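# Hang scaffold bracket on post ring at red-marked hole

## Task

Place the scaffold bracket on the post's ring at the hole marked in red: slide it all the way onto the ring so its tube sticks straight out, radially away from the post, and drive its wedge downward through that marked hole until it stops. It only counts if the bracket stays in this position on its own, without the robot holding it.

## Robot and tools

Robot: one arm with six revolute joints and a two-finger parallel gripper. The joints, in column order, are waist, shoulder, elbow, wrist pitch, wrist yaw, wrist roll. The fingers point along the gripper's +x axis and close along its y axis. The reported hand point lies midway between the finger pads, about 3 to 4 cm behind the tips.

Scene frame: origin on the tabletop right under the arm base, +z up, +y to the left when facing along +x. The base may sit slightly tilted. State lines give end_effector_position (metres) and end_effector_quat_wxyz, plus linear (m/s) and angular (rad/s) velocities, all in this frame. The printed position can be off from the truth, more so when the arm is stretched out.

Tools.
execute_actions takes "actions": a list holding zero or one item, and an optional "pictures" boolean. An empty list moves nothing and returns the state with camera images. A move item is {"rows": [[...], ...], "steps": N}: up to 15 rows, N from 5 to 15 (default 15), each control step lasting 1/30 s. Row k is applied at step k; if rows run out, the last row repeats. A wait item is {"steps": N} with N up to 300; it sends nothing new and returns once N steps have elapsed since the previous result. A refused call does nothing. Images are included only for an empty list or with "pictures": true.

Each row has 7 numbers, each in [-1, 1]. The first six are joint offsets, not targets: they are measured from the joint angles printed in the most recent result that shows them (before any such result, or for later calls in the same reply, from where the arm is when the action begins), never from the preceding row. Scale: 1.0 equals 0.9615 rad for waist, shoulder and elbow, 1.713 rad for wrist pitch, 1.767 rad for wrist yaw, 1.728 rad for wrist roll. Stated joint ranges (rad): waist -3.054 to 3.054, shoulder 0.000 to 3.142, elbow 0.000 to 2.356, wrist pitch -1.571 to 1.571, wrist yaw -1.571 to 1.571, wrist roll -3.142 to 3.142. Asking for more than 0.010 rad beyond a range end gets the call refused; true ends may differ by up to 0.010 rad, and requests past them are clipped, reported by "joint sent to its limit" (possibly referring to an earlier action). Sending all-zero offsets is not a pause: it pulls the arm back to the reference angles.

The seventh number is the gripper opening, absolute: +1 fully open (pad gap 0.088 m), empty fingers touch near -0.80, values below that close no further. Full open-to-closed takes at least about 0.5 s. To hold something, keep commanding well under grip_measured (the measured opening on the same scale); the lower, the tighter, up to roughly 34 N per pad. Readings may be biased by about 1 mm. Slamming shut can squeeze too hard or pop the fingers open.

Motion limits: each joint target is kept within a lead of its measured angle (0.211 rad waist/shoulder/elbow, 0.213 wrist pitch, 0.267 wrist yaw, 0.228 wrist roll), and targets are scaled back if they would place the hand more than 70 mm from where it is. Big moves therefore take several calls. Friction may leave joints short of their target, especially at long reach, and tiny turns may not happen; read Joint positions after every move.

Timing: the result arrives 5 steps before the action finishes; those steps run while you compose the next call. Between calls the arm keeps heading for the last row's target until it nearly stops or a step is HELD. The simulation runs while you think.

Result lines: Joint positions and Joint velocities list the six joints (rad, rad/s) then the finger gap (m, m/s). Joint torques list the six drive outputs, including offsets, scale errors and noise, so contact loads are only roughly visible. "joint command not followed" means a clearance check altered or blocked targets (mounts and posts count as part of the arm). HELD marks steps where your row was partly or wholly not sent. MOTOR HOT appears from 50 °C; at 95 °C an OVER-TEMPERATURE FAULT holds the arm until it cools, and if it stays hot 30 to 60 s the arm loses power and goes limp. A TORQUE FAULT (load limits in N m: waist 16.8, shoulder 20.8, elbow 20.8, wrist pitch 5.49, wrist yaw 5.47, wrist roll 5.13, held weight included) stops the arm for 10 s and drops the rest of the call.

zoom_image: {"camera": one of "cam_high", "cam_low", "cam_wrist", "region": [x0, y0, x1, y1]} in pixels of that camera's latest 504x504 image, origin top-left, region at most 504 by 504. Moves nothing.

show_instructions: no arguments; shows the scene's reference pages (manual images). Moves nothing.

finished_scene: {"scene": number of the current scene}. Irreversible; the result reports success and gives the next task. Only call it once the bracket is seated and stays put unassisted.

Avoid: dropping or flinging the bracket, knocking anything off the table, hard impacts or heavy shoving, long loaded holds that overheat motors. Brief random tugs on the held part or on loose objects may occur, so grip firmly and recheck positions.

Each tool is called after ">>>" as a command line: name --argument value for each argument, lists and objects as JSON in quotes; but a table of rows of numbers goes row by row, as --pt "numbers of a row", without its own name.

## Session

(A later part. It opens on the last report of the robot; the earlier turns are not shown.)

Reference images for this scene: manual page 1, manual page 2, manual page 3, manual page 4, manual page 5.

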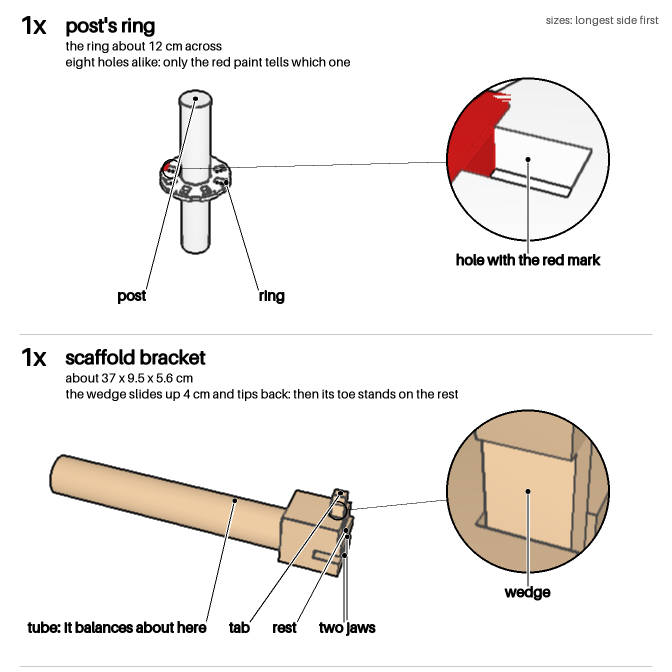

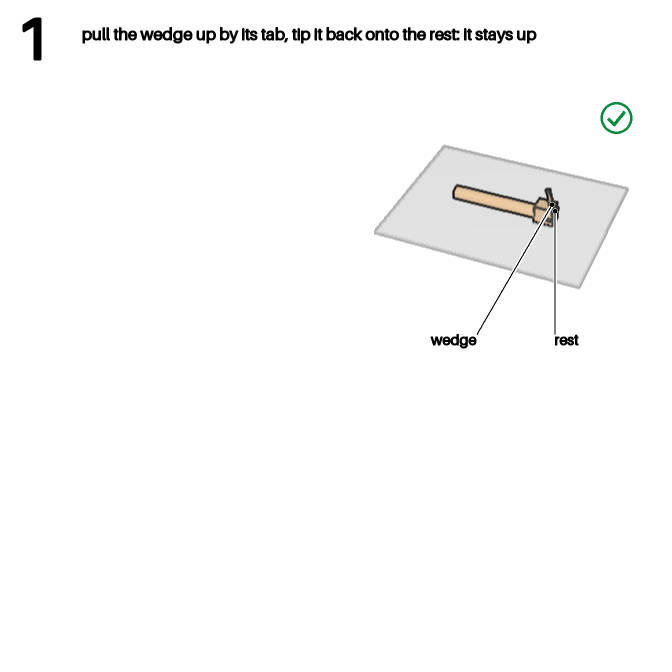

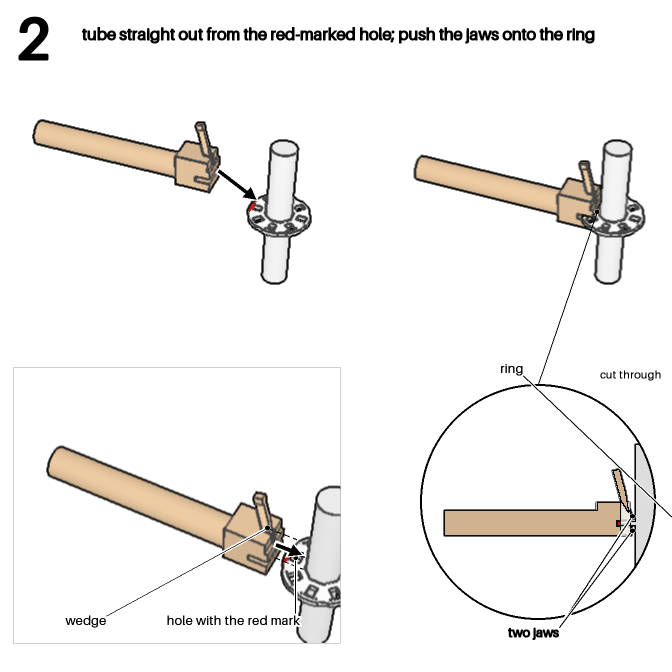

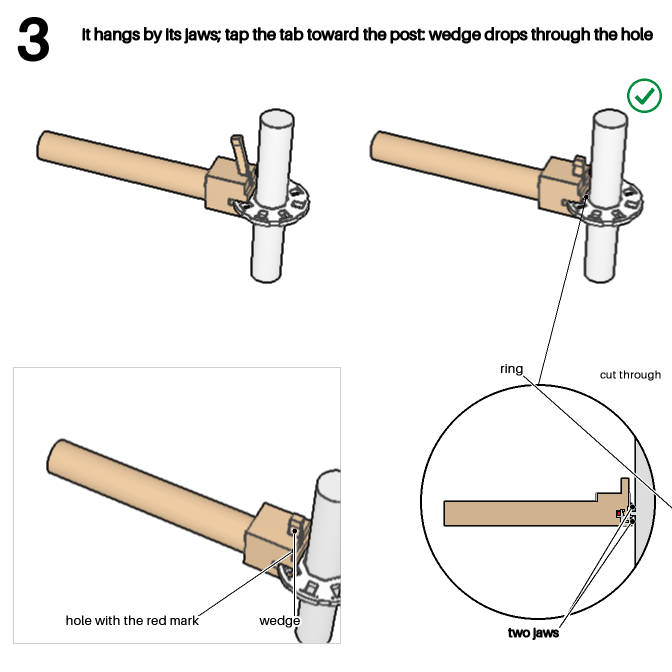

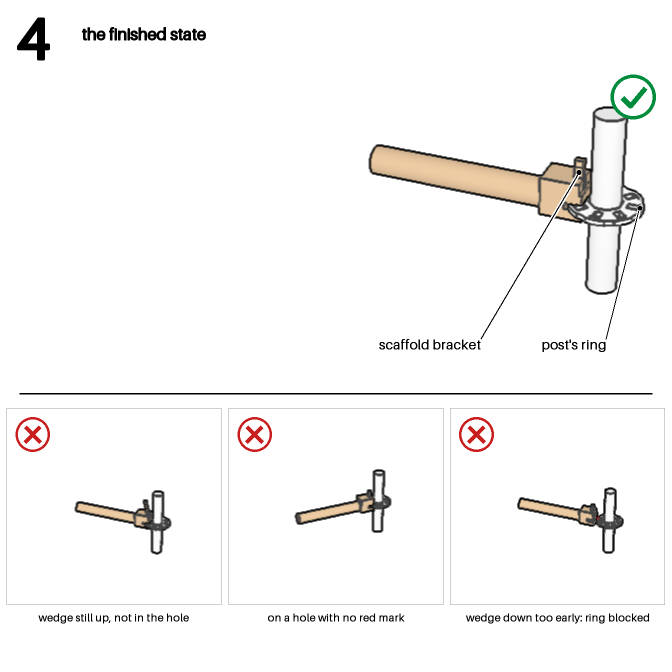

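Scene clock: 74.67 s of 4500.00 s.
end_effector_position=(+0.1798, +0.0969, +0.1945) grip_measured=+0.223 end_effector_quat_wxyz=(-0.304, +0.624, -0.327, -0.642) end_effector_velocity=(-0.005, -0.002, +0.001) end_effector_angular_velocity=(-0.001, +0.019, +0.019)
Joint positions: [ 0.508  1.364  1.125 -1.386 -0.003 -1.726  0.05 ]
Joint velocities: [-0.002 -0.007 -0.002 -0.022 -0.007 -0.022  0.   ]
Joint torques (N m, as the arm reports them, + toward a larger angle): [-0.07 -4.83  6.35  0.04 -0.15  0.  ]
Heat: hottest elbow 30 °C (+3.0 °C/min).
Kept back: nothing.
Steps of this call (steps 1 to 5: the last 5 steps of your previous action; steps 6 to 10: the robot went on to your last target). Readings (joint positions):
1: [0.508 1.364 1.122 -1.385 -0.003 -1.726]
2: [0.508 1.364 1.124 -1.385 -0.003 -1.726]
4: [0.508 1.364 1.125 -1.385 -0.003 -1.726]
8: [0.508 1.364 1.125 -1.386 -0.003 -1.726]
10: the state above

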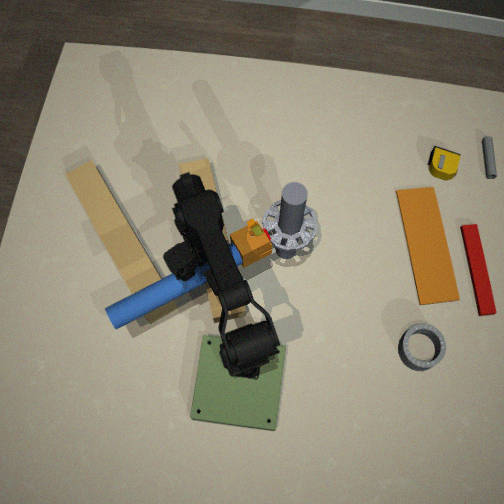

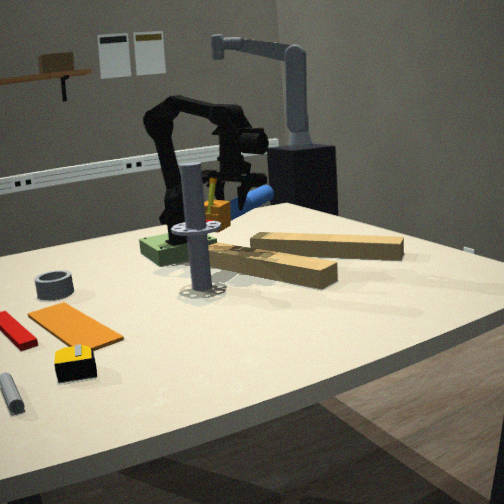

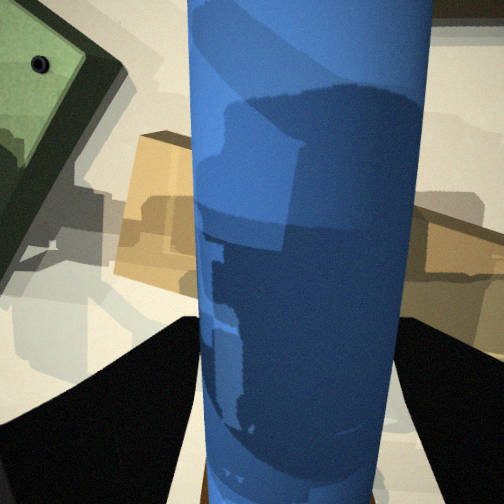

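>>> execute_actions --actions '[{"rows":[[-0.015,0.002,0.004,-0.001,0,-0.008,-0.9],[-0.03,0.004,0.008,-0.002,0,-0.017,-0.9],[-0.045,0.006,0.012,-0.002,0,-0.025,-0.9],[-0.06,0.008,0.016,-0.003,0,-0.033,-0.9],[-0.075,0.010,0.018,-0.003,0,-0.042,-0.9],[-0.09,0.012,0.020,-0.003,0,-0.050,-0.9],[-0.105,0.014,0.022,-0.003,0,-0.058,-0.9],[-0.12,0.016,0.024,-0.003,0,-0.067,-0.9]],"steps":15}]'

>>> execute_actions --actions '[{"steps":8}]' --pictures true

>>> zoom_image --camera "cam_low" --region '[185, 195, 245, 240]'

Scene clock: 75.33 s of 4500.00 s.
end_effector_position=(+0.1801, +0.0918, +0.1926) grip_measured=+0.221 end_effector_quat_wxyz=(-0.302, +0.604, -0.310, -0.669) end_effector_velocity=(-0.003, -0.010, -0.008) end_effector_angular_velocity=(+0.068, +0.112, +0.051)
Joint positions: [ 0.44   1.377  1.125 -1.4   -0.064 -1.823  0.05 ]
Joint velocities: [-0.11   0.042 -0.007 -0.037 -0.095 -0.168 -0.001]
Joint torques (N m, as the arm reports them, + toward a larger angle): [-3.86 -4.5   6.49  0.95  2.56 -0.13]
Heat: hottest elbow 30 °C (+3.0 °C/min).
Steps of this call (steps 1 to 10: the robot went on to your last target; steps 11 to 20: the first 10 steps of this action). Readings (joint positions):
11: [0.507 1.365 1.125 -1.386 -0.003 -1.728]
12: [0.503 1.366 1.125 -1.386 -0.003 -1.734]
14: [0.488 1.369 1.125 -1.388 -0.015 -1.754]
18: [0.453 1.374 1.125 -1.397 -0.051 -1.805]
20: the state above

Scene clock: 75.60 s of 4500.00 s.
end_effector_position=(+0.1798, +0.0911, +0.1924) grip_measured=+0.221 end_effector_quat_wxyz=(-0.301, +0.602, -0.308, -0.673) end_effector_velocity=(-0.006, -0.000, +0.000) end_effector_angular_velocity=(+0.013, +0.028, +0.013)
Joint positions: [ 0.434  1.379  1.125 -1.403 -0.07  -1.837  0.05 ]
Joint velocities: [-0.007 -0.002 -0.002 -0.022 -0.022 -0.022 -0.   ]
Joint torques (N m, as the arm reports them, + toward a larger angle): [-4.06 -4.49  6.57  1.1   2.73 -0.14]
Heat: hottest elbow 30 °C (+3.0 °C/min).
Kept back: nothing.
Steps of this call (steps 1 to 5: the last 5 steps of your previous action; steps 6 to 8: the robot went on to your last target). Readings (joint positions):
1: [0.438 1.378 1.125 -1.401 -0.066 -1.828]
2: [0.436 1.379 1.125 -1.402 -0.068 -1.831]
4: [0.435 1.379 1.125 -1.402 -0.069 -1.834]
8: the state above

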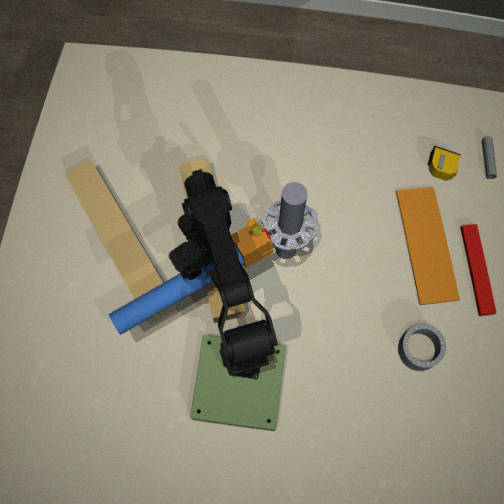

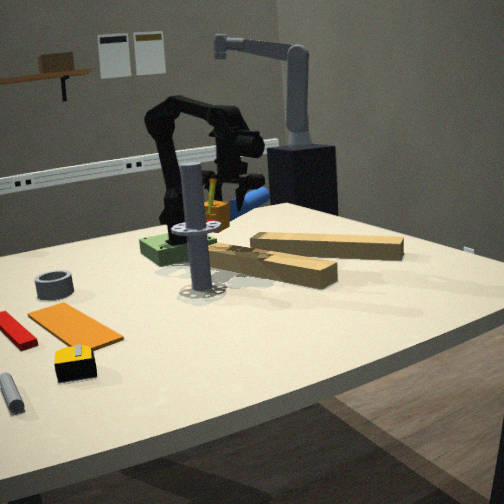

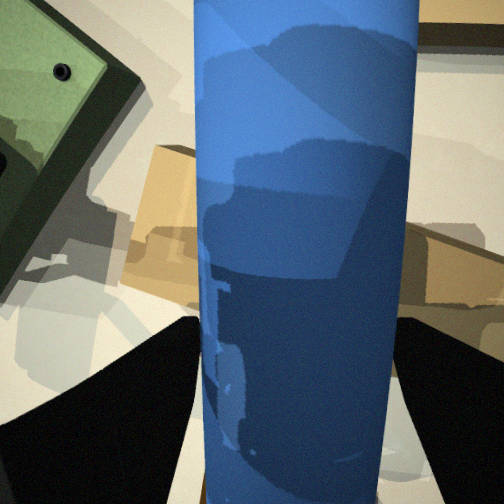

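Region (185, 195, 245, 240) of cam_low's 504x504 image, scaled by 8.400, with more detail than that image has; it fills the top 378 rows of this view, and the rest is white.

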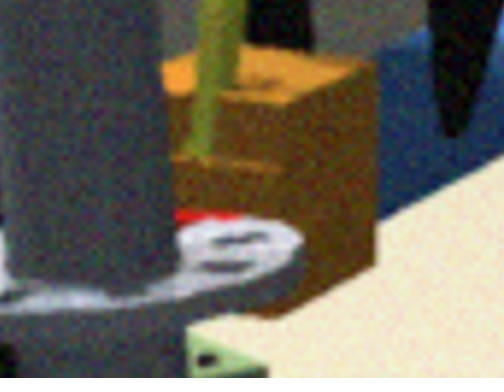

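>>> execute_actions --actions '[{"rows":[[0.03,-0.005,0,0.003,0.013,0.023,-0.9],[0.06,-0.010,0,0.006,0.026,0.046,-0.9],[0.09,-0.016,0,0.010,0.039,0.070,-0.9]],"steps":12}]'

>>> execute_actions --actions '[{"steps":10}]' --pictures true

>>> zoom_image --camera "cam_low" --region '[165, 160, 285, 260]'

>>> zoom_image --camera "cam_high" --region '[230, 190, 330, 280]'

Scene clock: 76.13 s of 4500.00 s.
end_effector_position=(+0.1785, +0.0969, +0.1905) grip_measured=+0.221 end_effector_quat_wxyz=(-0.296, +0.619, -0.330, -0.648) end_effector_velocity=(-0.011, +0.022, +0.002) end_effector_angular_velocity=(+0.002, -0.017, -0.068)
Joint positions: [ 0.508  1.378  1.119 -1.388 -0.007 -1.733  0.05 ]
Joint velocities: [ 0.115 -0.012 -0.002  0.007 -0.007  0.183  0.   ]
Joint torques (N m, as the arm reports them, + toward a larger angle): [ 0.07 -6.2   5.11  0.4   0.01  0.06]
Heat: hottest elbow 30 °C (+2.0 °C/min).
Steps of this call (steps 1 to 9: the robot went on to your last target; steps 10 to 16: the first 7 steps of this action). Readings (joint positions):
10: [0.437 1.380 1.124 -1.402 -0.066 -1.833]
11: [0.449 1.380 1.122 -1.398 -0.053 -1.815]
13: [0.484 1.380 1.119 -1.389 -0.020 -1.765]
16: the state above

Scene clock: 76.47 s of 4500.00 s.
end_effector_position=(+0.1781, +0.0982, +0.1905) grip_measured=+0.220 end_effector_quat_wxyz=(-0.297, +0.620, -0.333, -0.646) end_effector_velocity=(-0.001, -0.002, -0.001) end_effector_angular_velocity=(-0.012, +0.007, +0.005)
Joint positions: [ 0.517  1.378  1.119 -1.387 -0.003 -1.718  0.05 ]
Joint velocities: [-0.002  0.002 -0.002 -0.007  0.007 -0.007 -0.   ]
Joint torques (N m, as the arm reports them, + toward a larger angle): [ 0.17 -6.29  5.    0.39 -0.04  0.04]
Heat: hottest elbow 30 °C (+2.0 °C/min).
Kept back: nothing.
Steps of this call (steps 1 to 5: the last 5 steps of your previous action; steps 6 to 10: the robot went on to your last target). Readings (joint positions):
1: [0.512 1.378 1.119 -1.388 -0.006 -1.728]
2: [0.514 1.378 1.119 -1.388 -0.006 -1.725]
4: [0.516 1.378 1.119 -1.387 -0.004 -1.721]
8: [0.517 1.378 1.119 -1.387 -0.003 -1.718]
10: the state above

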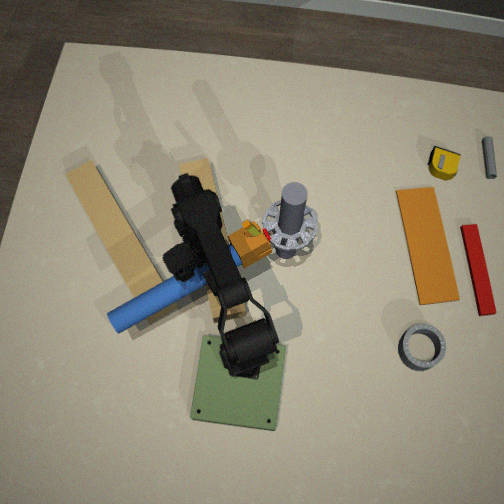

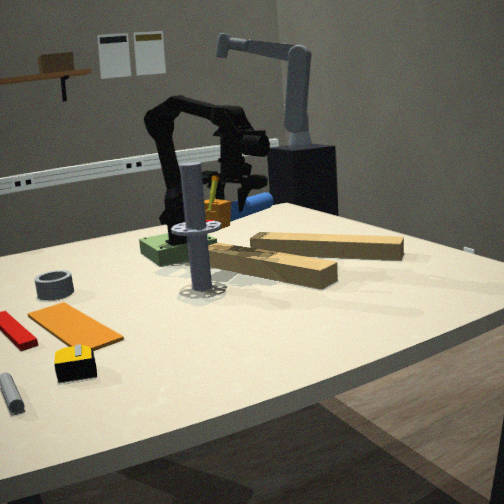

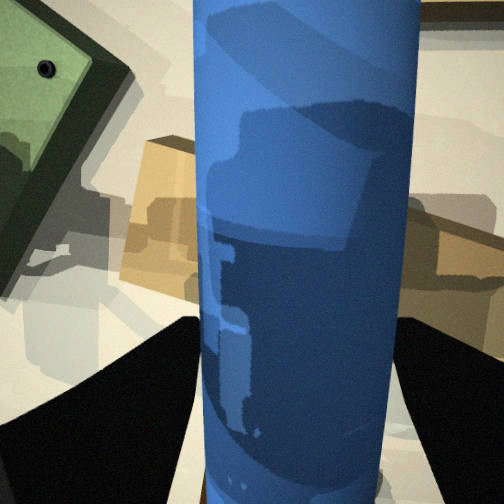

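Region (165, 160, 285, 260) of cam_low's 504x504 image, scaled by 4.200, with more detail than that image has.

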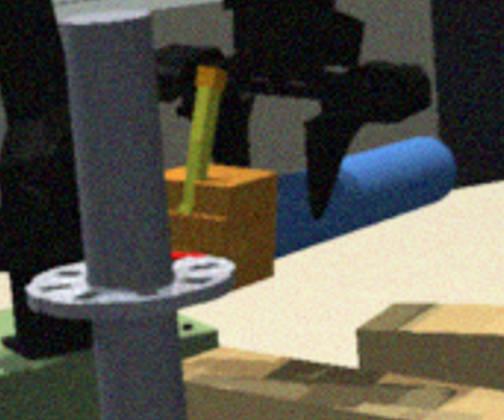

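Region (230, 190, 330, 280) of cam_high's 504x504 image, scaled by 5.040, with more detail than that image has; it fills the top 454 rows of this view, and the rest is white.

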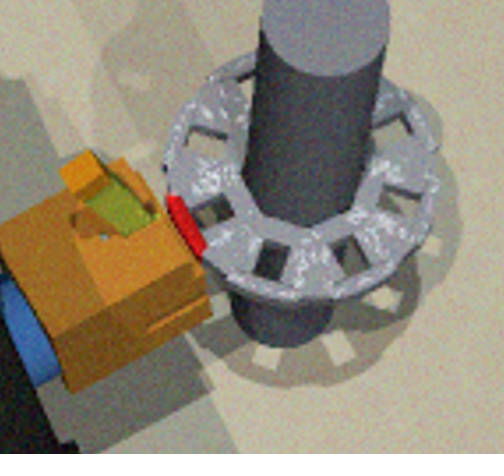

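>>> execute_actions --actions '[{"rows":[[0,-0.004,0.04,-0.024,-0.012,0,-0.9],[0,-0.008,0.08,-0.048,-0.025,0,-0.9],[0,-0.012,0.12,-0.072,-0.038,0,-0.9],[0,-0.015,0.16,-0.092,-0.051,0,-0.9],[0,-0.015,0.175,-0.100,-0.053,0,-0.9]],"steps":15}]'

>>> execute_actions --actions '[{"steps":10}]' --pictures true

>>> zoom_image --camera "cam_low" --region '[185, 180, 265, 240]'

Scene clock: 77.97 s of 4500.00 s.
end_effector_position=(+0.1685, +0.1071, +0.2298) grip_measured=+0.220 end_effector_quat_wxyz=(-0.315, +0.595, -0.316, -0.668) end_effector_velocity=(-0.032, -0.008, +0.017) end_effector_angular_velocity=(-0.008, +0.153, -0.004)
Joint positions: [ 0.517  1.371  1.268 -1.541 -0.086 -1.718  0.05 ]
Joint velocities: [-0.007  0.002  0.061 -0.198 -0.066 -0.007 -0.   ]
Joint torques (N m, as the arm reports them, + toward a larger angle): [-0.03 -5.31  5.62 -0.16 -0.48 -0.03]
Heat: hottest elbow 30 °C (+2.0 °C/min).
Steps of this call (steps 1 to 30: the robot went on to your last target; steps 31 to 35: nothing new was sent; steps 36 to 45: the first 10 steps of this action). Readings (joint positions):
36: [0.517 1.378 1.121 -1.389 -0.003 -1.718]
37: [0.517 1.379 1.130 -1.404 -0.008 -1.718]
39: [0.517 1.382 1.171 -1.470 -0.041 -1.718]
43: [0.517 1.372 1.256 -1.529 -0.084 -1.718]
45: the state above

Scene clock: 78.30 s of 4500.00 s.
end_effector_position=(+0.1662, +0.1066, +0.2303) grip_measured=+0.220 end_effector_quat_wxyz=(-0.313, +0.591, -0.318, -0.672) end_effector_velocity=(-0.002, +0.002, +0.001) end_effector_angular_velocity=(+0.019, +0.012, +0.003)
Joint positions: [ 0.517  1.371  1.269 -1.553 -0.09  -1.718  0.05 ]
Joint velocities: [-0.002 -0.002  0.002 -0.007 -0.022 -0.007 -0.   ]
Joint torques (N m, as the arm reports them, + toward a larger angle): [-0.14 -5.34  6.08 -0.06 -0.48 -0.02]
Heat: hottest elbow 30 °C (+2.0 °C/min).
Kept back: nothing.
Steps of this call (steps 1 to 5: the last 5 steps of your previous action; steps 6 to 10: the robot went on to your last target). Readings (joint positions):
1: [0.517 1.371 1.269 -1.547 -0.088 -1.718]
2: [0.517 1.371 1.269 -1.551 -0.089 -1.718]
4: [0.517 1.371 1.269 -1.552 -0.090 -1.718]
8: [0.517 1.371 1.269 -1.552 -0.090 -1.718]
10: the state above

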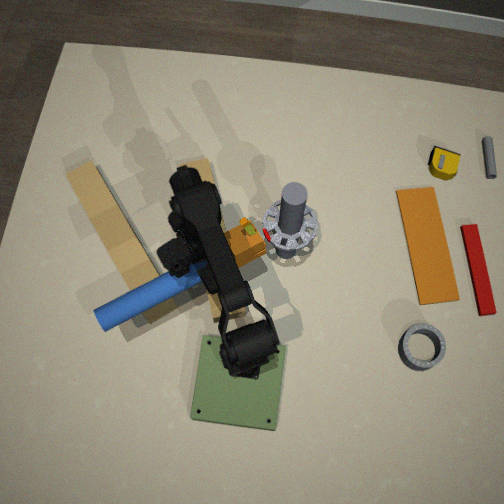

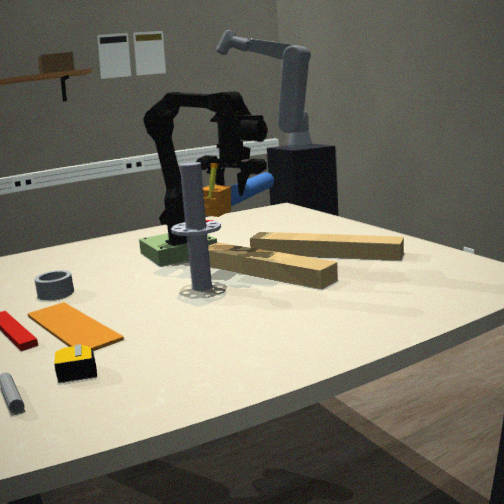

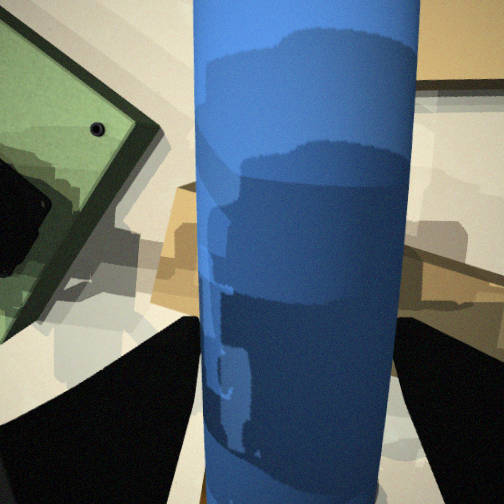

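Region (185, 180, 265, 240) of cam_low's 504x504 image, scaled by 6.300, with more detail than that image has; it fills the top 378 rows of this view, and the rest is white.

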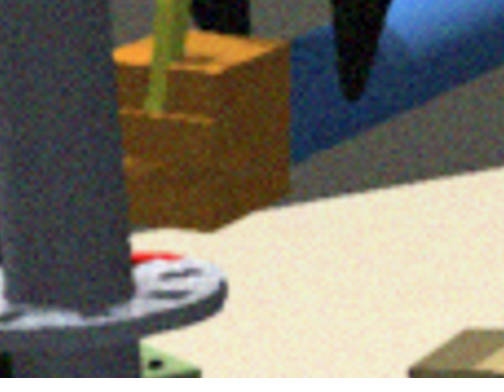

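>>> zoom_image --camera "cam_low" --region '[198, 182, 238, 222]'

Region (198, 182, 238, 222) of cam_low's 504x504 image, scaled by 12.600, with more detail than that image has.

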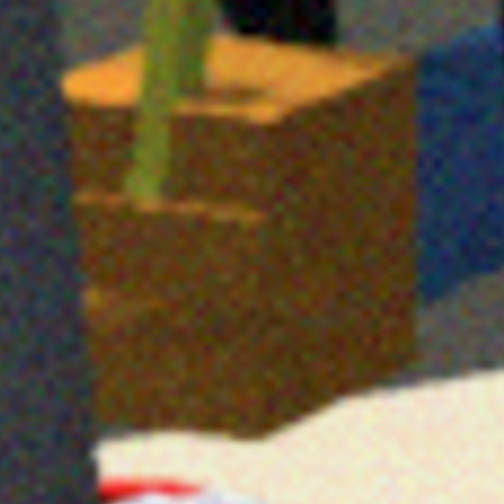

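>>> execute_actions --actions '[{"rows":[[0,-0.008,-0.04,0.026,0,0,-0.9],[0,-0.016,-0.08,0.052,0,0,-0.9],[0,-0.024,-0.12,0.078,0,0,-0.9],[0,-0.030,-0.16,0.104,0,0,-0.9],[0,-0.033,-0.194,0.128,0,0,-0.9]],"steps":15}]'

>>> execute_actions --actions '[{"steps":10}]' --pictures true

>>> zoom_image --camera "cam_low" --region '[185, 195, 245, 240]'

>>> zoom_image --camera "cam_high" --region '[90, 170, 330, 340]'

Scene clock: 80.20 s of 4500.00 s.
end_effector_position=(+0.1697, +0.1083, +0.1851) grip_measured=+0.220 end_effector_quat_wxyz=(-0.319, +0.597, -0.312, -0.667) end_effector_velocity=(+0.015, +0.009, -0.025) end_effector_angular_velocity=(+0.057, -0.089, +0.005)
Joint positions: [ 0.517  1.357  1.08  -1.355 -0.089 -1.718  0.05 ]
Joint velocities: [-0.002 -0.017 -0.11   0.198 -0.007 -0.007 -0.   ]
Joint torques (N m, as the arm reports them, + toward a larger angle): [-0.01 -6.28  5.58  0.91 -0.26 -0.01]
Heat: hottest elbow 30 °C (+2.0 °C/min).
Steps of this call (steps 1 to 30: the robot went on to your last target; steps 31 to 47: nothing new was sent; steps 48 to 57: the first 10 steps of this action). Readings (joint positions):
48: [0.517 1.371 1.264 -1.549 -0.091 -1.718]
49: [0.517 1.368 1.250 -1.530 -0.091 -1.718]
51: [0.517 1.359 1.198 -1.459 -0.090 -1.718]
55: [0.517 1.357 1.095 -1.365 -0.090 -1.718]
57: the state above

Scene clock: 80.53 s of 4500.00 s.
end_effector_position=(+0.1731, +0.1101, +0.1848) grip_measured=+0.220 end_effector_quat_wxyz=(-0.325, +0.601, -0.306, -0.663) end_effector_velocity=(+0.002, -0.002, -0.000) end_effector_angular_velocity=(-0.002, -0.010, +0.000)
Joint positions: [ 0.517  1.355  1.077 -1.335 -0.089 -1.718  0.05 ]
Joint velocities: [-0.007 -0.002 -0.002  0.007  0.007 -0.007 -0.   ]
Joint torques (N m, as the arm reports them, + toward a larger angle): [-0.08 -6.25  4.99  0.45 -0.25 -0.03]
Heat: hottest elbow 30 °C (+2.0 °C/min).
Kept back: nothing.
Steps of this call (steps 1 to 5: the last 5 steps of your previous action; steps 6 to 10: the robot went on to your last target). Readings (joint positions):
1: [0.517 1.357 1.078 -1.347 -0.089 -1.718]
2: [0.517 1.356 1.077 -1.340 -0.089 -1.718]
4: [0.517 1.355 1.077 -1.335 -0.089 -1.718]
8: [0.517 1.355 1.077 -1.335 -0.089 -1.718]
10: the state above

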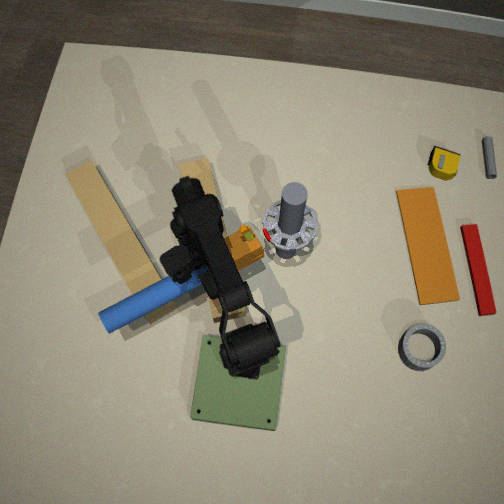

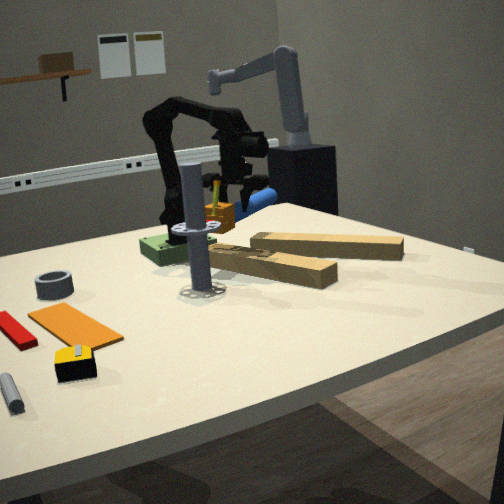

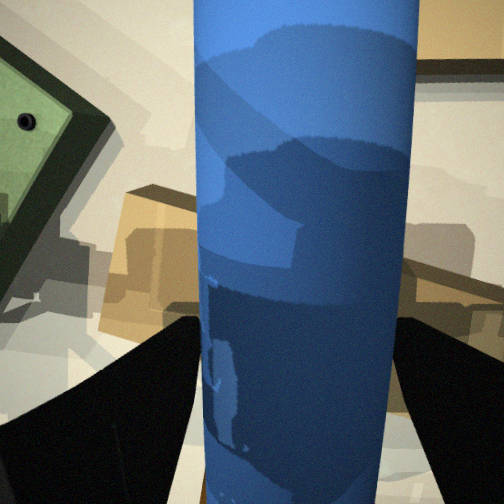

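Region (185, 195, 245, 240) of cam_low's 504x504 image, scaled by 8.400, with more detail than that image has; it fills the top 378 rows of this view, and the rest is white.

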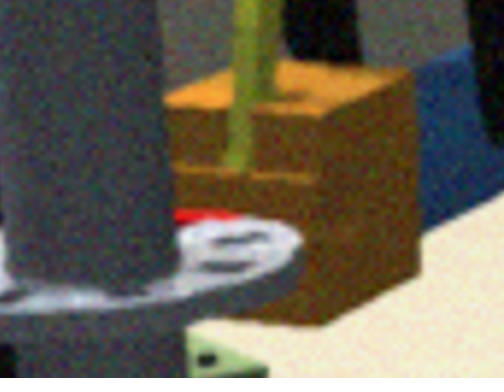

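Region (90, 170, 330, 340) of cam_high's 504x504 image, scaled by 2.100, with more detail than that image has; it fills the top 357 rows of this view, and the rest is white.

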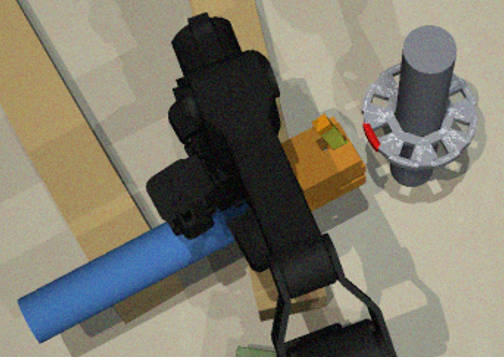

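>>> execute_actions --actions '[{"rows":[[-0.01,0,0.012,-0.005,-0.004,-0.006,-0.9],[-0.02,0,0.024,-0.010,-0.008,-0.011,-0.9],[-0.04,0,0.034,-0.013,-0.012,-0.022,-0.9],[-0.06,0,0.034,-0.013,-0.012,-0.033,-0.9],[-0.08,0,0.034,-0.013,-0.012,-0.044,-0.9],[-0.10,0,0.034,-0.013,-0.012,-0.056,-0.9]],"steps":15}]'

>>> execute_actions --actions '[{"steps":10}]' --pictures true

>>> zoom_image --camera "cam_low" --region '[185, 195, 245, 240]'

>>> zoom_image --camera "cam_high" --region '[230, 190, 330, 280]'

Scene clock: 81.37 s of 4500.00 s.
end_effector_position=(+0.1807, +0.0958, +0.1877) grip_measured=+0.220 end_effector_quat_wxyz=(-0.331, +0.595, -0.302, -0.667) end_effector_velocity=(+0.009, -0.014, +0.004) end_effector_angular_velocity=(+0.020, -0.014, +0.038)
Joint positions: [ 0.428  1.357  1.089 -1.351 -0.104 -1.803  0.05 ]
Joint velocities: [-0.085 -0.002  0.012 -0.007 -0.007 -0.125 -0.   ]
Joint torques (N m, as the arm reports them, + toward a larger angle): [ 0.03 -4.74  6.36 -0.01 -0.48 -0.11]
Heat: hottest elbow 30 °C (+1.0 °C/min).
Steps of this call (steps 1 to 15: the robot went on to your last target; steps 16 to 25: the first 10 steps of this action). Readings (joint positions):
16: [0.517 1.355 1.077 -1.335 -0.089 -1.718]
17: [0.514 1.355 1.077 -1.335 -0.090 -1.723]
19: [0.497 1.356 1.081 -1.345 -0.099 -1.743]
23: [0.440 1.357 1.087 -1.350 -0.104 -1.794]
25: the state above

Scene clock: 81.70 s of 4500.00 s.
end_effector_position=(+0.1808, +0.0950, +0.1877) grip_measured=+0.220 end_effector_quat_wxyz=(-0.329, +0.596, -0.301, -0.668) end_effector_velocity=(-0.005, -0.002, +0.000) end_effector_angular_velocity=(-0.001, +0.023, -0.000)
Joint positions: [ 0.424  1.357  1.09  -1.353 -0.104 -1.812  0.05 ]
Joint velocities: [-0.007 -0.002 -0.002 -0.022 -0.007 -0.007 -0.   ]
Joint torques (N m, as the arm reports them, + toward a larger angle): [-0.32 -4.73  6.38  0.07 -0.52 -0.06]
Heat: hottest elbow 30 °C (+1.0 °C/min).
Kept back: nothing.
Steps of this call (steps 1 to 5: the last 5 steps of your previous action; steps 6 to 10: the robot went on to your last target). Readings (joint positions):
1: [0.426 1.357 1.090 -1.352 -0.104 -1.806]
2: [0.425 1.357 1.090 -1.352 -0.104 -1.808]
4: [0.425 1.357 1.090 -1.353 -0.104 -1.810]
8: [0.424 1.357 1.090 -1.353 -0.104 -1.812]
10: the state above

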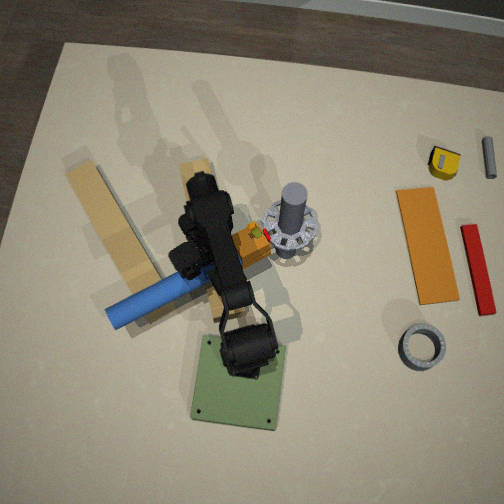

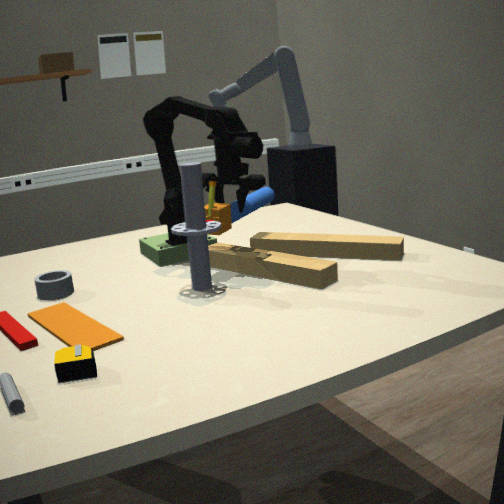

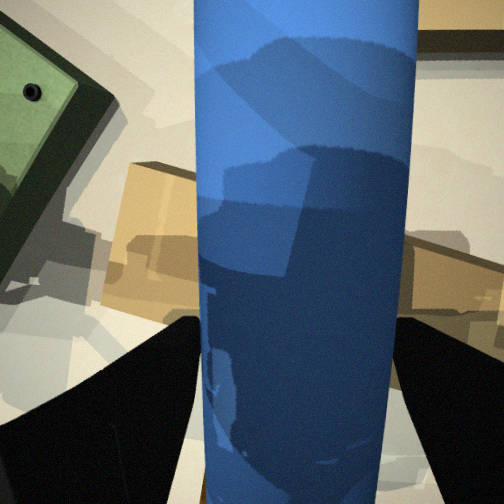

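Region (185, 195, 245, 240) of cam_low's 504x504 image, scaled by 8.400, with more detail than that image has; it fills the top 378 rows of this view, and the rest is white.

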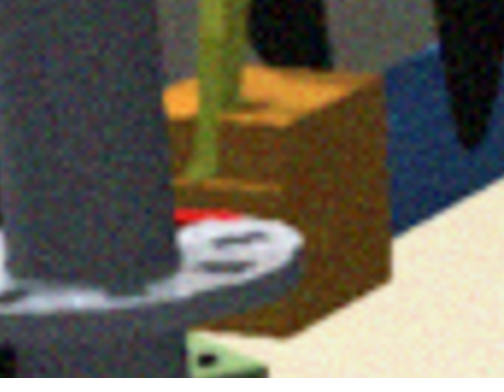

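Region (230, 190, 330, 280) of cam_high's 504x504 image, scaled by 5.040, with more detail than that image has; it fills the top 454 rows of this view, and the rest is white.

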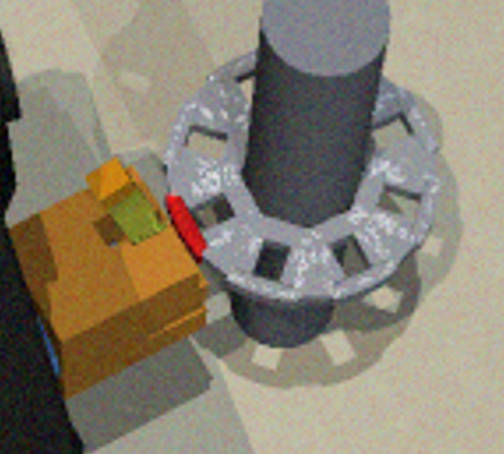

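>>> execute_actions --actions '[{"rows":[[0,0,0.012,-0.004,0,0,-0.9],[0,0,0.022,-0.007,0,0,-0.9],[0,0,0.028,-0.008,0,0,-0.9]],"steps":10}]'

>>> execute_actions --actions '[{"steps":10}]' --pictures true

>>> zoom_image --camera "cam_low" --region '[185, 195, 245, 240]'

Scene clock: 82.27 s of 4500.00 s.
end_effector_position=(+0.1799, +0.0946, +0.1880) grip_measured=+0.220 end_effector_quat_wxyz=(-0.327, +0.594, -0.303, -0.670) end_effector_velocity=(-0.001, +0.001, +0.006) end_effector_angular_velocity=(+0.008, +0.000, +0.009)
Joint positions: [ 0.424  1.36   1.093 -1.361 -0.104 -1.812  0.05 ]
Joint velocities: [ 0.002 -0.002  0.022 -0.022 -0.007 -0.007 -0.   ]
Joint torques (N m, as the arm reports them, + toward a larger angle): [-0.05 -4.84  6.43  0.09 -0.26 -0.02]
Heat: hottest elbow 30 °C (+1.0 °C/min).
Steps of this call (steps 1 to 12: the robot went on to your last target; steps 13 to 17: the first 5 steps of this action). Readings (joint positions):
13: [0.424 1.358 1.090 -1.353 -0.104 -1.812]
14: [0.424 1.358 1.090 -1.354 -0.104 -1.812]
16: [0.424 1.360 1.092 -1.360 -0.104 -1.812]
17: the state above

Scene clock: 82.60 s of 4500.00 s.
end_effector_position=(+0.1804, +0.0948, +0.1889) grip_measured=+0.220 end_effector_quat_wxyz=(-0.327, +0.595, -0.302, -0.669) end_effector_velocity=(-0.006, +0.001, +0.000) end_effector_angular_velocity=(+0.012, +0.028, +0.009)
Joint positions: [ 0.424  1.36   1.096 -1.362 -0.104 -1.812  0.05 ]
Joint velocities: [ 0.002 -0.002 -0.002 -0.022 -0.022 -0.007  0.   ]
Joint torques (N m, as the arm reports them, + toward a larger angle): [ 0.   -4.77  6.34  0.03 -0.23  0.  ]
Heat: hottest elbow 30 °C (+1.0 °C/min).
Kept back: nothing.
Steps of this call (steps 1 to 5: the last 5 steps of your previous action; steps 6 to 10: the robot went on to your last target). Readings (joint positions):
1: [0.424 1.360 1.093 -1.361 -0.104 -1.812]
2: [0.424 1.360 1.094 -1.361 -0.104 -1.812]
4: [0.424 1.360 1.096 -1.361 -0.104 -1.812]
8: [0.424 1.360 1.096 -1.362 -0.104 -1.812]
10: the state above

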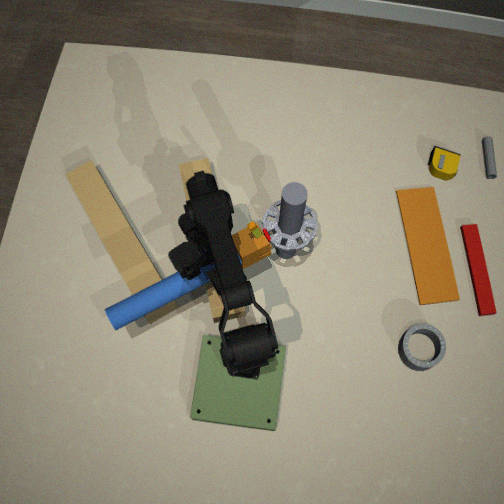

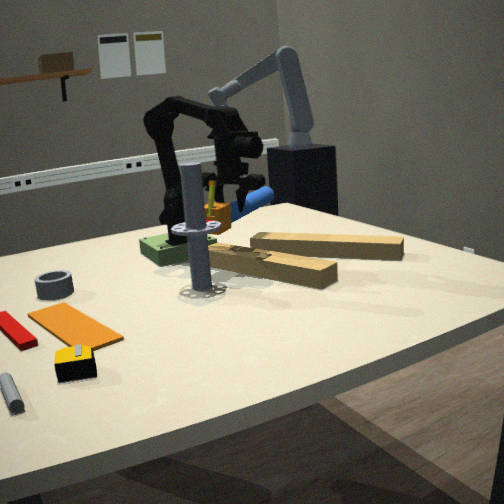

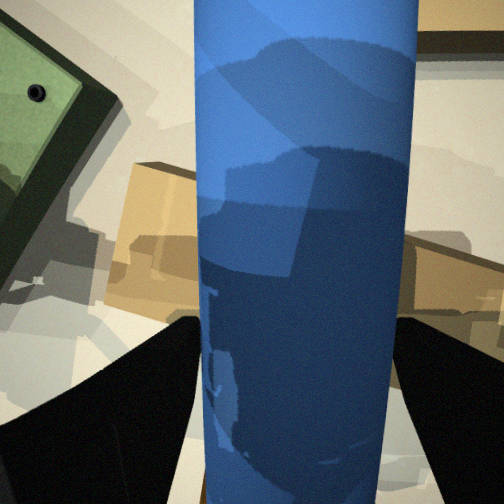

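Region (185, 195, 245, 240) of cam_low's 504x504 image, scaled by 8.400, with more detail than that image has; it fills the top 378 rows of this view, and the rest is white.

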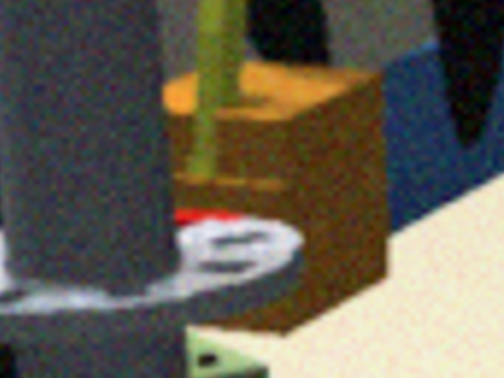

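>>> execute_actions --actions '[{"rows":[[-0.01,0,0.004,-0.001,0,-0.006,-0.9],[-0.02,0,0.008,-0.002,0,-0.011,-0.9],[-0.03,0,0.010,-0.003,0,-0.017,-0.9],[-0.04,0.002,0.012,-0.003,0,-0.022,-0.9],[-0.05,0.003,0.012,-0.003,0,-0.028,-0.9],[-0.06,0.004,0.012,-0.003,0,-0.033,-0.9],[-0.07,0.005,0.012,-0.003,0,-0.039,-0.9]],"steps":15}]'

>>> execute_actions --actions '[{"steps":6}]' --pictures true

>>> zoom_image --camera "cam_low" --region '[185, 195, 245, 240]'

Scene clock: 83.20 s of 4500.00 s.
end_effector_position=(+0.1813, +0.0900, +0.1885) grip_measured=+0.219 end_effector_quat_wxyz=(-0.327, +0.587, -0.293, -0.680) end_effector_velocity=(+0.003, -0.002, -0.002) end_effector_angular_velocity=(+0.037, +0.015, +0.007)
Joint positions: [ 0.382  1.365  1.096 -1.37  -0.129 -1.871  0.05 ]
Joint velocities: [-0.042  0.012 -0.002  0.007 -0.037 -0.051 -0.001]
Joint torques (N m, as the arm reports them, + toward a larger angle): [-2.18 -4.65  5.53  0.55  0.9  -0.11]
Heat: hottest elbow 30 °C (+1.0 °C/min).
Steps of this call (steps 1 to 8: the robot went on to your last target; steps 9 to 18: the first 10 steps of this action). Readings (joint positions):
9: [0.423 1.360 1.096 -1.362 -0.104 -1.813]
10: [0.421 1.361 1.096 -1.362 -0.104 -1.817]
12: [0.409 1.362 1.096 -1.362 -0.104 -1.831]
16: [0.387 1.364 1.096 -1.369 -0.124 -1.864]
18: the state above

Scene clock: 83.40 s of 4500.00 s.
end_effector_position=(+0.1812, +0.0897, +0.1885) grip_measured=+0.219 end_effector_quat_wxyz=(-0.326, +0.587, -0.292, -0.681) end_effector_velocity=(-0.002, -0.001, +0.001) end_effector_angular_velocity=(+0.007, +0.004, -0.000)
Joint positions: [ 0.379  1.365  1.096 -1.371 -0.131 -1.876  0.05 ]
Joint velocities: [-0.007 -0.007 -0.002 -0.007 -0.007 -0.007 -0.001]
Joint torques (N m, as the arm reports them, + toward a larger angle): [-2.34 -4.46  5.47  0.62  0.98 -0.08]
Heat: hottest elbow 30 °C (+1.0 °C/min).
Kept back: nothing.
Steps of this call (steps 1 to 5: the last 5 steps of your previous action; step 6: the robot went on to your last target). Readings (joint positions):
1: [0.381 1.365 1.096 -1.371 -0.130 -1.873]
2: [0.380 1.365 1.096 -1.371 -0.130 -1.874]
4: [0.380 1.365 1.096 -1.371 -0.131 -1.876]
6: the state above

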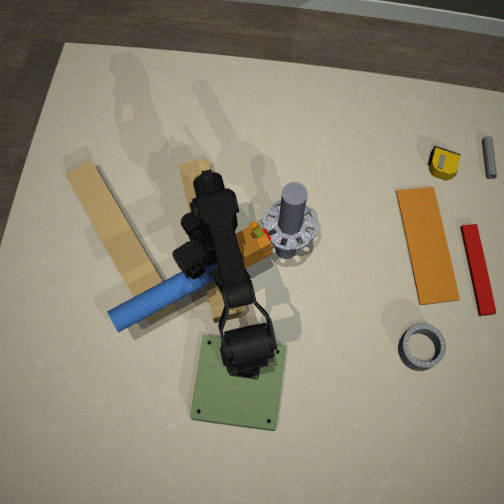

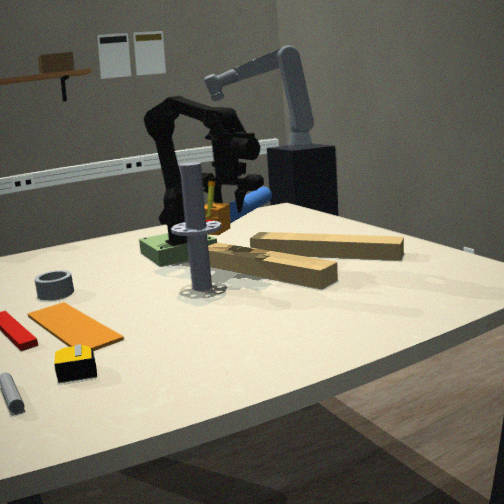

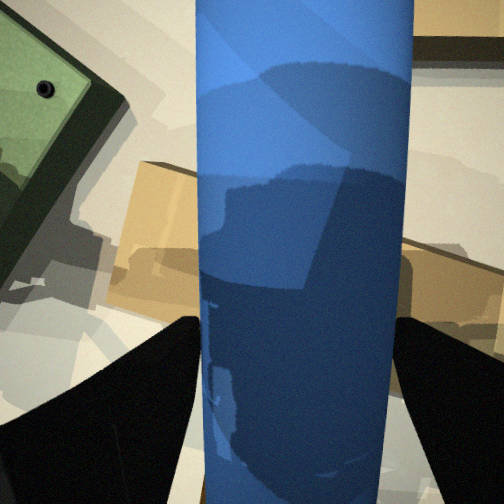

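Region (185, 195, 245, 240) of cam_low's 504x504 image, scaled by 8.400, with more detail than that image has; it fills the top 378 rows of this view, and the rest is white.

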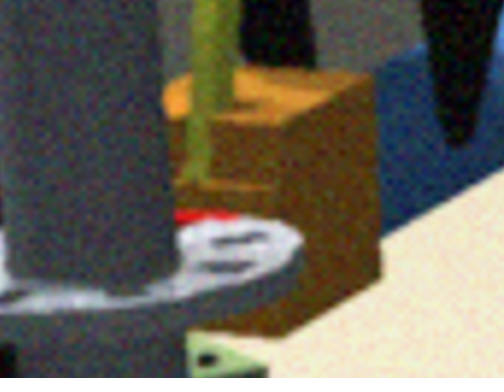

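>>> execute_actions --actions '[{"rows":[[0.012,-0.002,0,0,0.005,0.011,-0.9],[0.024,-0.004,0,0.002,0.010,0.022,-0.9],[0.038,-0.006,0.008,0.002,0.015,0.033,-0.9],[0.038,-0.006,0.016,0.0,0.015,0.033,-0.9],[0.038,-0.006,0.024,-0.003,0.015,0.033,-0.9],[0.038,-0.006,0.028,-0.004,0.015,0.033,-0.9]],"steps":15}]'

>>> execute_actions --actions '[{"steps":10}]' --pictures true

>>> zoom_image --camera "cam_low" --region '[185, 195, 245, 240]'

Scene clock: 84.07 s of 4500.00 s.
end_effector_position=(+0.1806, +0.0924, +0.1890) grip_measured=+0.219 end_effector_quat_wxyz=(-0.325, +0.591, -0.305, -0.672) end_effector_velocity=(-0.003, +0.003, +0.009) end_effector_angular_velocity=(+0.002, +0.008, -0.025)
Joint positions: [ 0.412  1.366  1.101 -1.372 -0.105 -1.824  0.05 ]
Joint velocities: [ 0.012 -0.002  0.032 -0.037 -0.007  0.037 -0.   ]
Joint torques (N m, as the arm reports them, + toward a larger angle): [ 0.18 -5.23  6.38 -0.02 -0.22  0.03]
Heat: hottest elbow 31 °C (+2.0 °C/min).
Steps of this call (steps 1 to 10: the robot went on to your last target; steps 11 to 20: the first 10 steps of this action). Readings (joint positions):
11: [0.380 1.366 1.095 -1.371 -0.131 -1.876]
12: [0.385 1.366 1.094 -1.370 -0.125 -1.869]
14: [0.399 1.366 1.093 -1.368 -0.110 -1.844]
18: [0.410 1.366 1.098 -1.370 -0.105 -1.826]
20: the state above

Scene clock: 84.40 s of 4500.00 s.
end_effector_position=(+0.1806, +0.0926, +0.1894) grip_measured=+0.219 end_effector_quat_wxyz=(-0.326, +0.591, -0.306, -0.672) end_effector_velocity=(-0.005, -0.001, -0.001) end_effector_angular_velocity=(-0.003, +0.027, +0.004)
Joint positions: [ 0.413  1.366  1.103 -1.373 -0.105 -1.821  0.05 ]
Joint velocities: [-0.002  0.002 -0.002 -0.022 -0.007 -0.007  0.   ]
Joint torques (N m, as the arm reports them, + toward a larger angle): [ 0.19 -5.29  6.32 -0.02 -0.24  0.05]
Heat: hottest elbow 31 °C (+2.0 °C/min).
Kept back: nothing.
Steps of this call (steps 1 to 5: the last 5 steps of your previous action; steps 6 to 10: the robot went on to your last target). Readings (joint positions):
1: [0.413 1.366 1.102 -1.373 -0.105 -1.823]
2: [0.413 1.366 1.102 -1.373 -0.105 -1.822]
4: [0.413 1.366 1.103 -1.373 -0.105 -1.822]
8: [0.413 1.366 1.103 -1.373 -0.105 -1.821]
10: the state above

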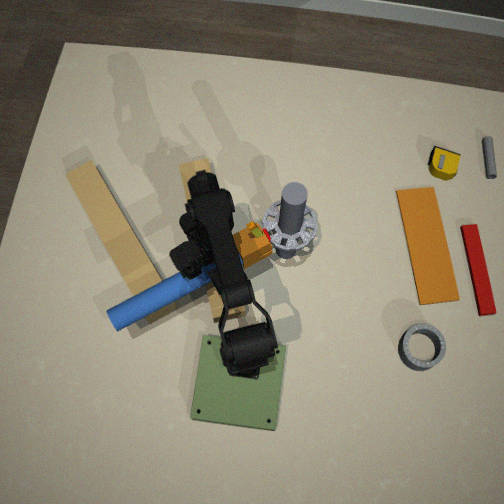

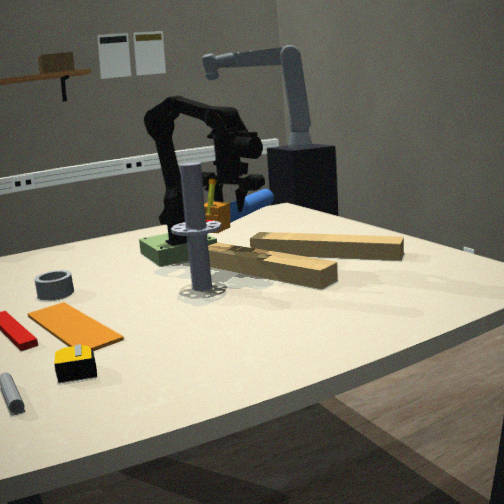

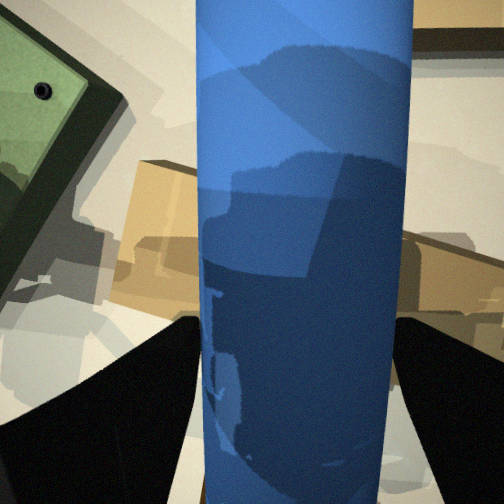

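Region (185, 195, 245, 240) of cam_low's 504x504 image, scaled by 8.400, with more detail than that image has; it fills the top 378 rows of this view, and the rest is white.

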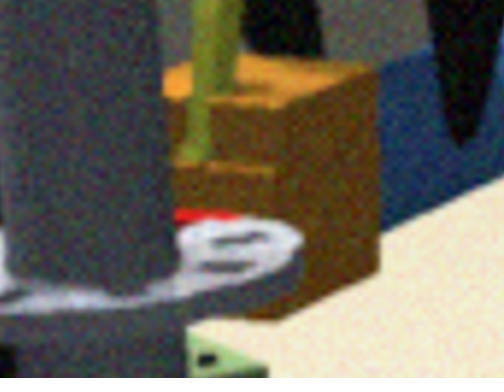

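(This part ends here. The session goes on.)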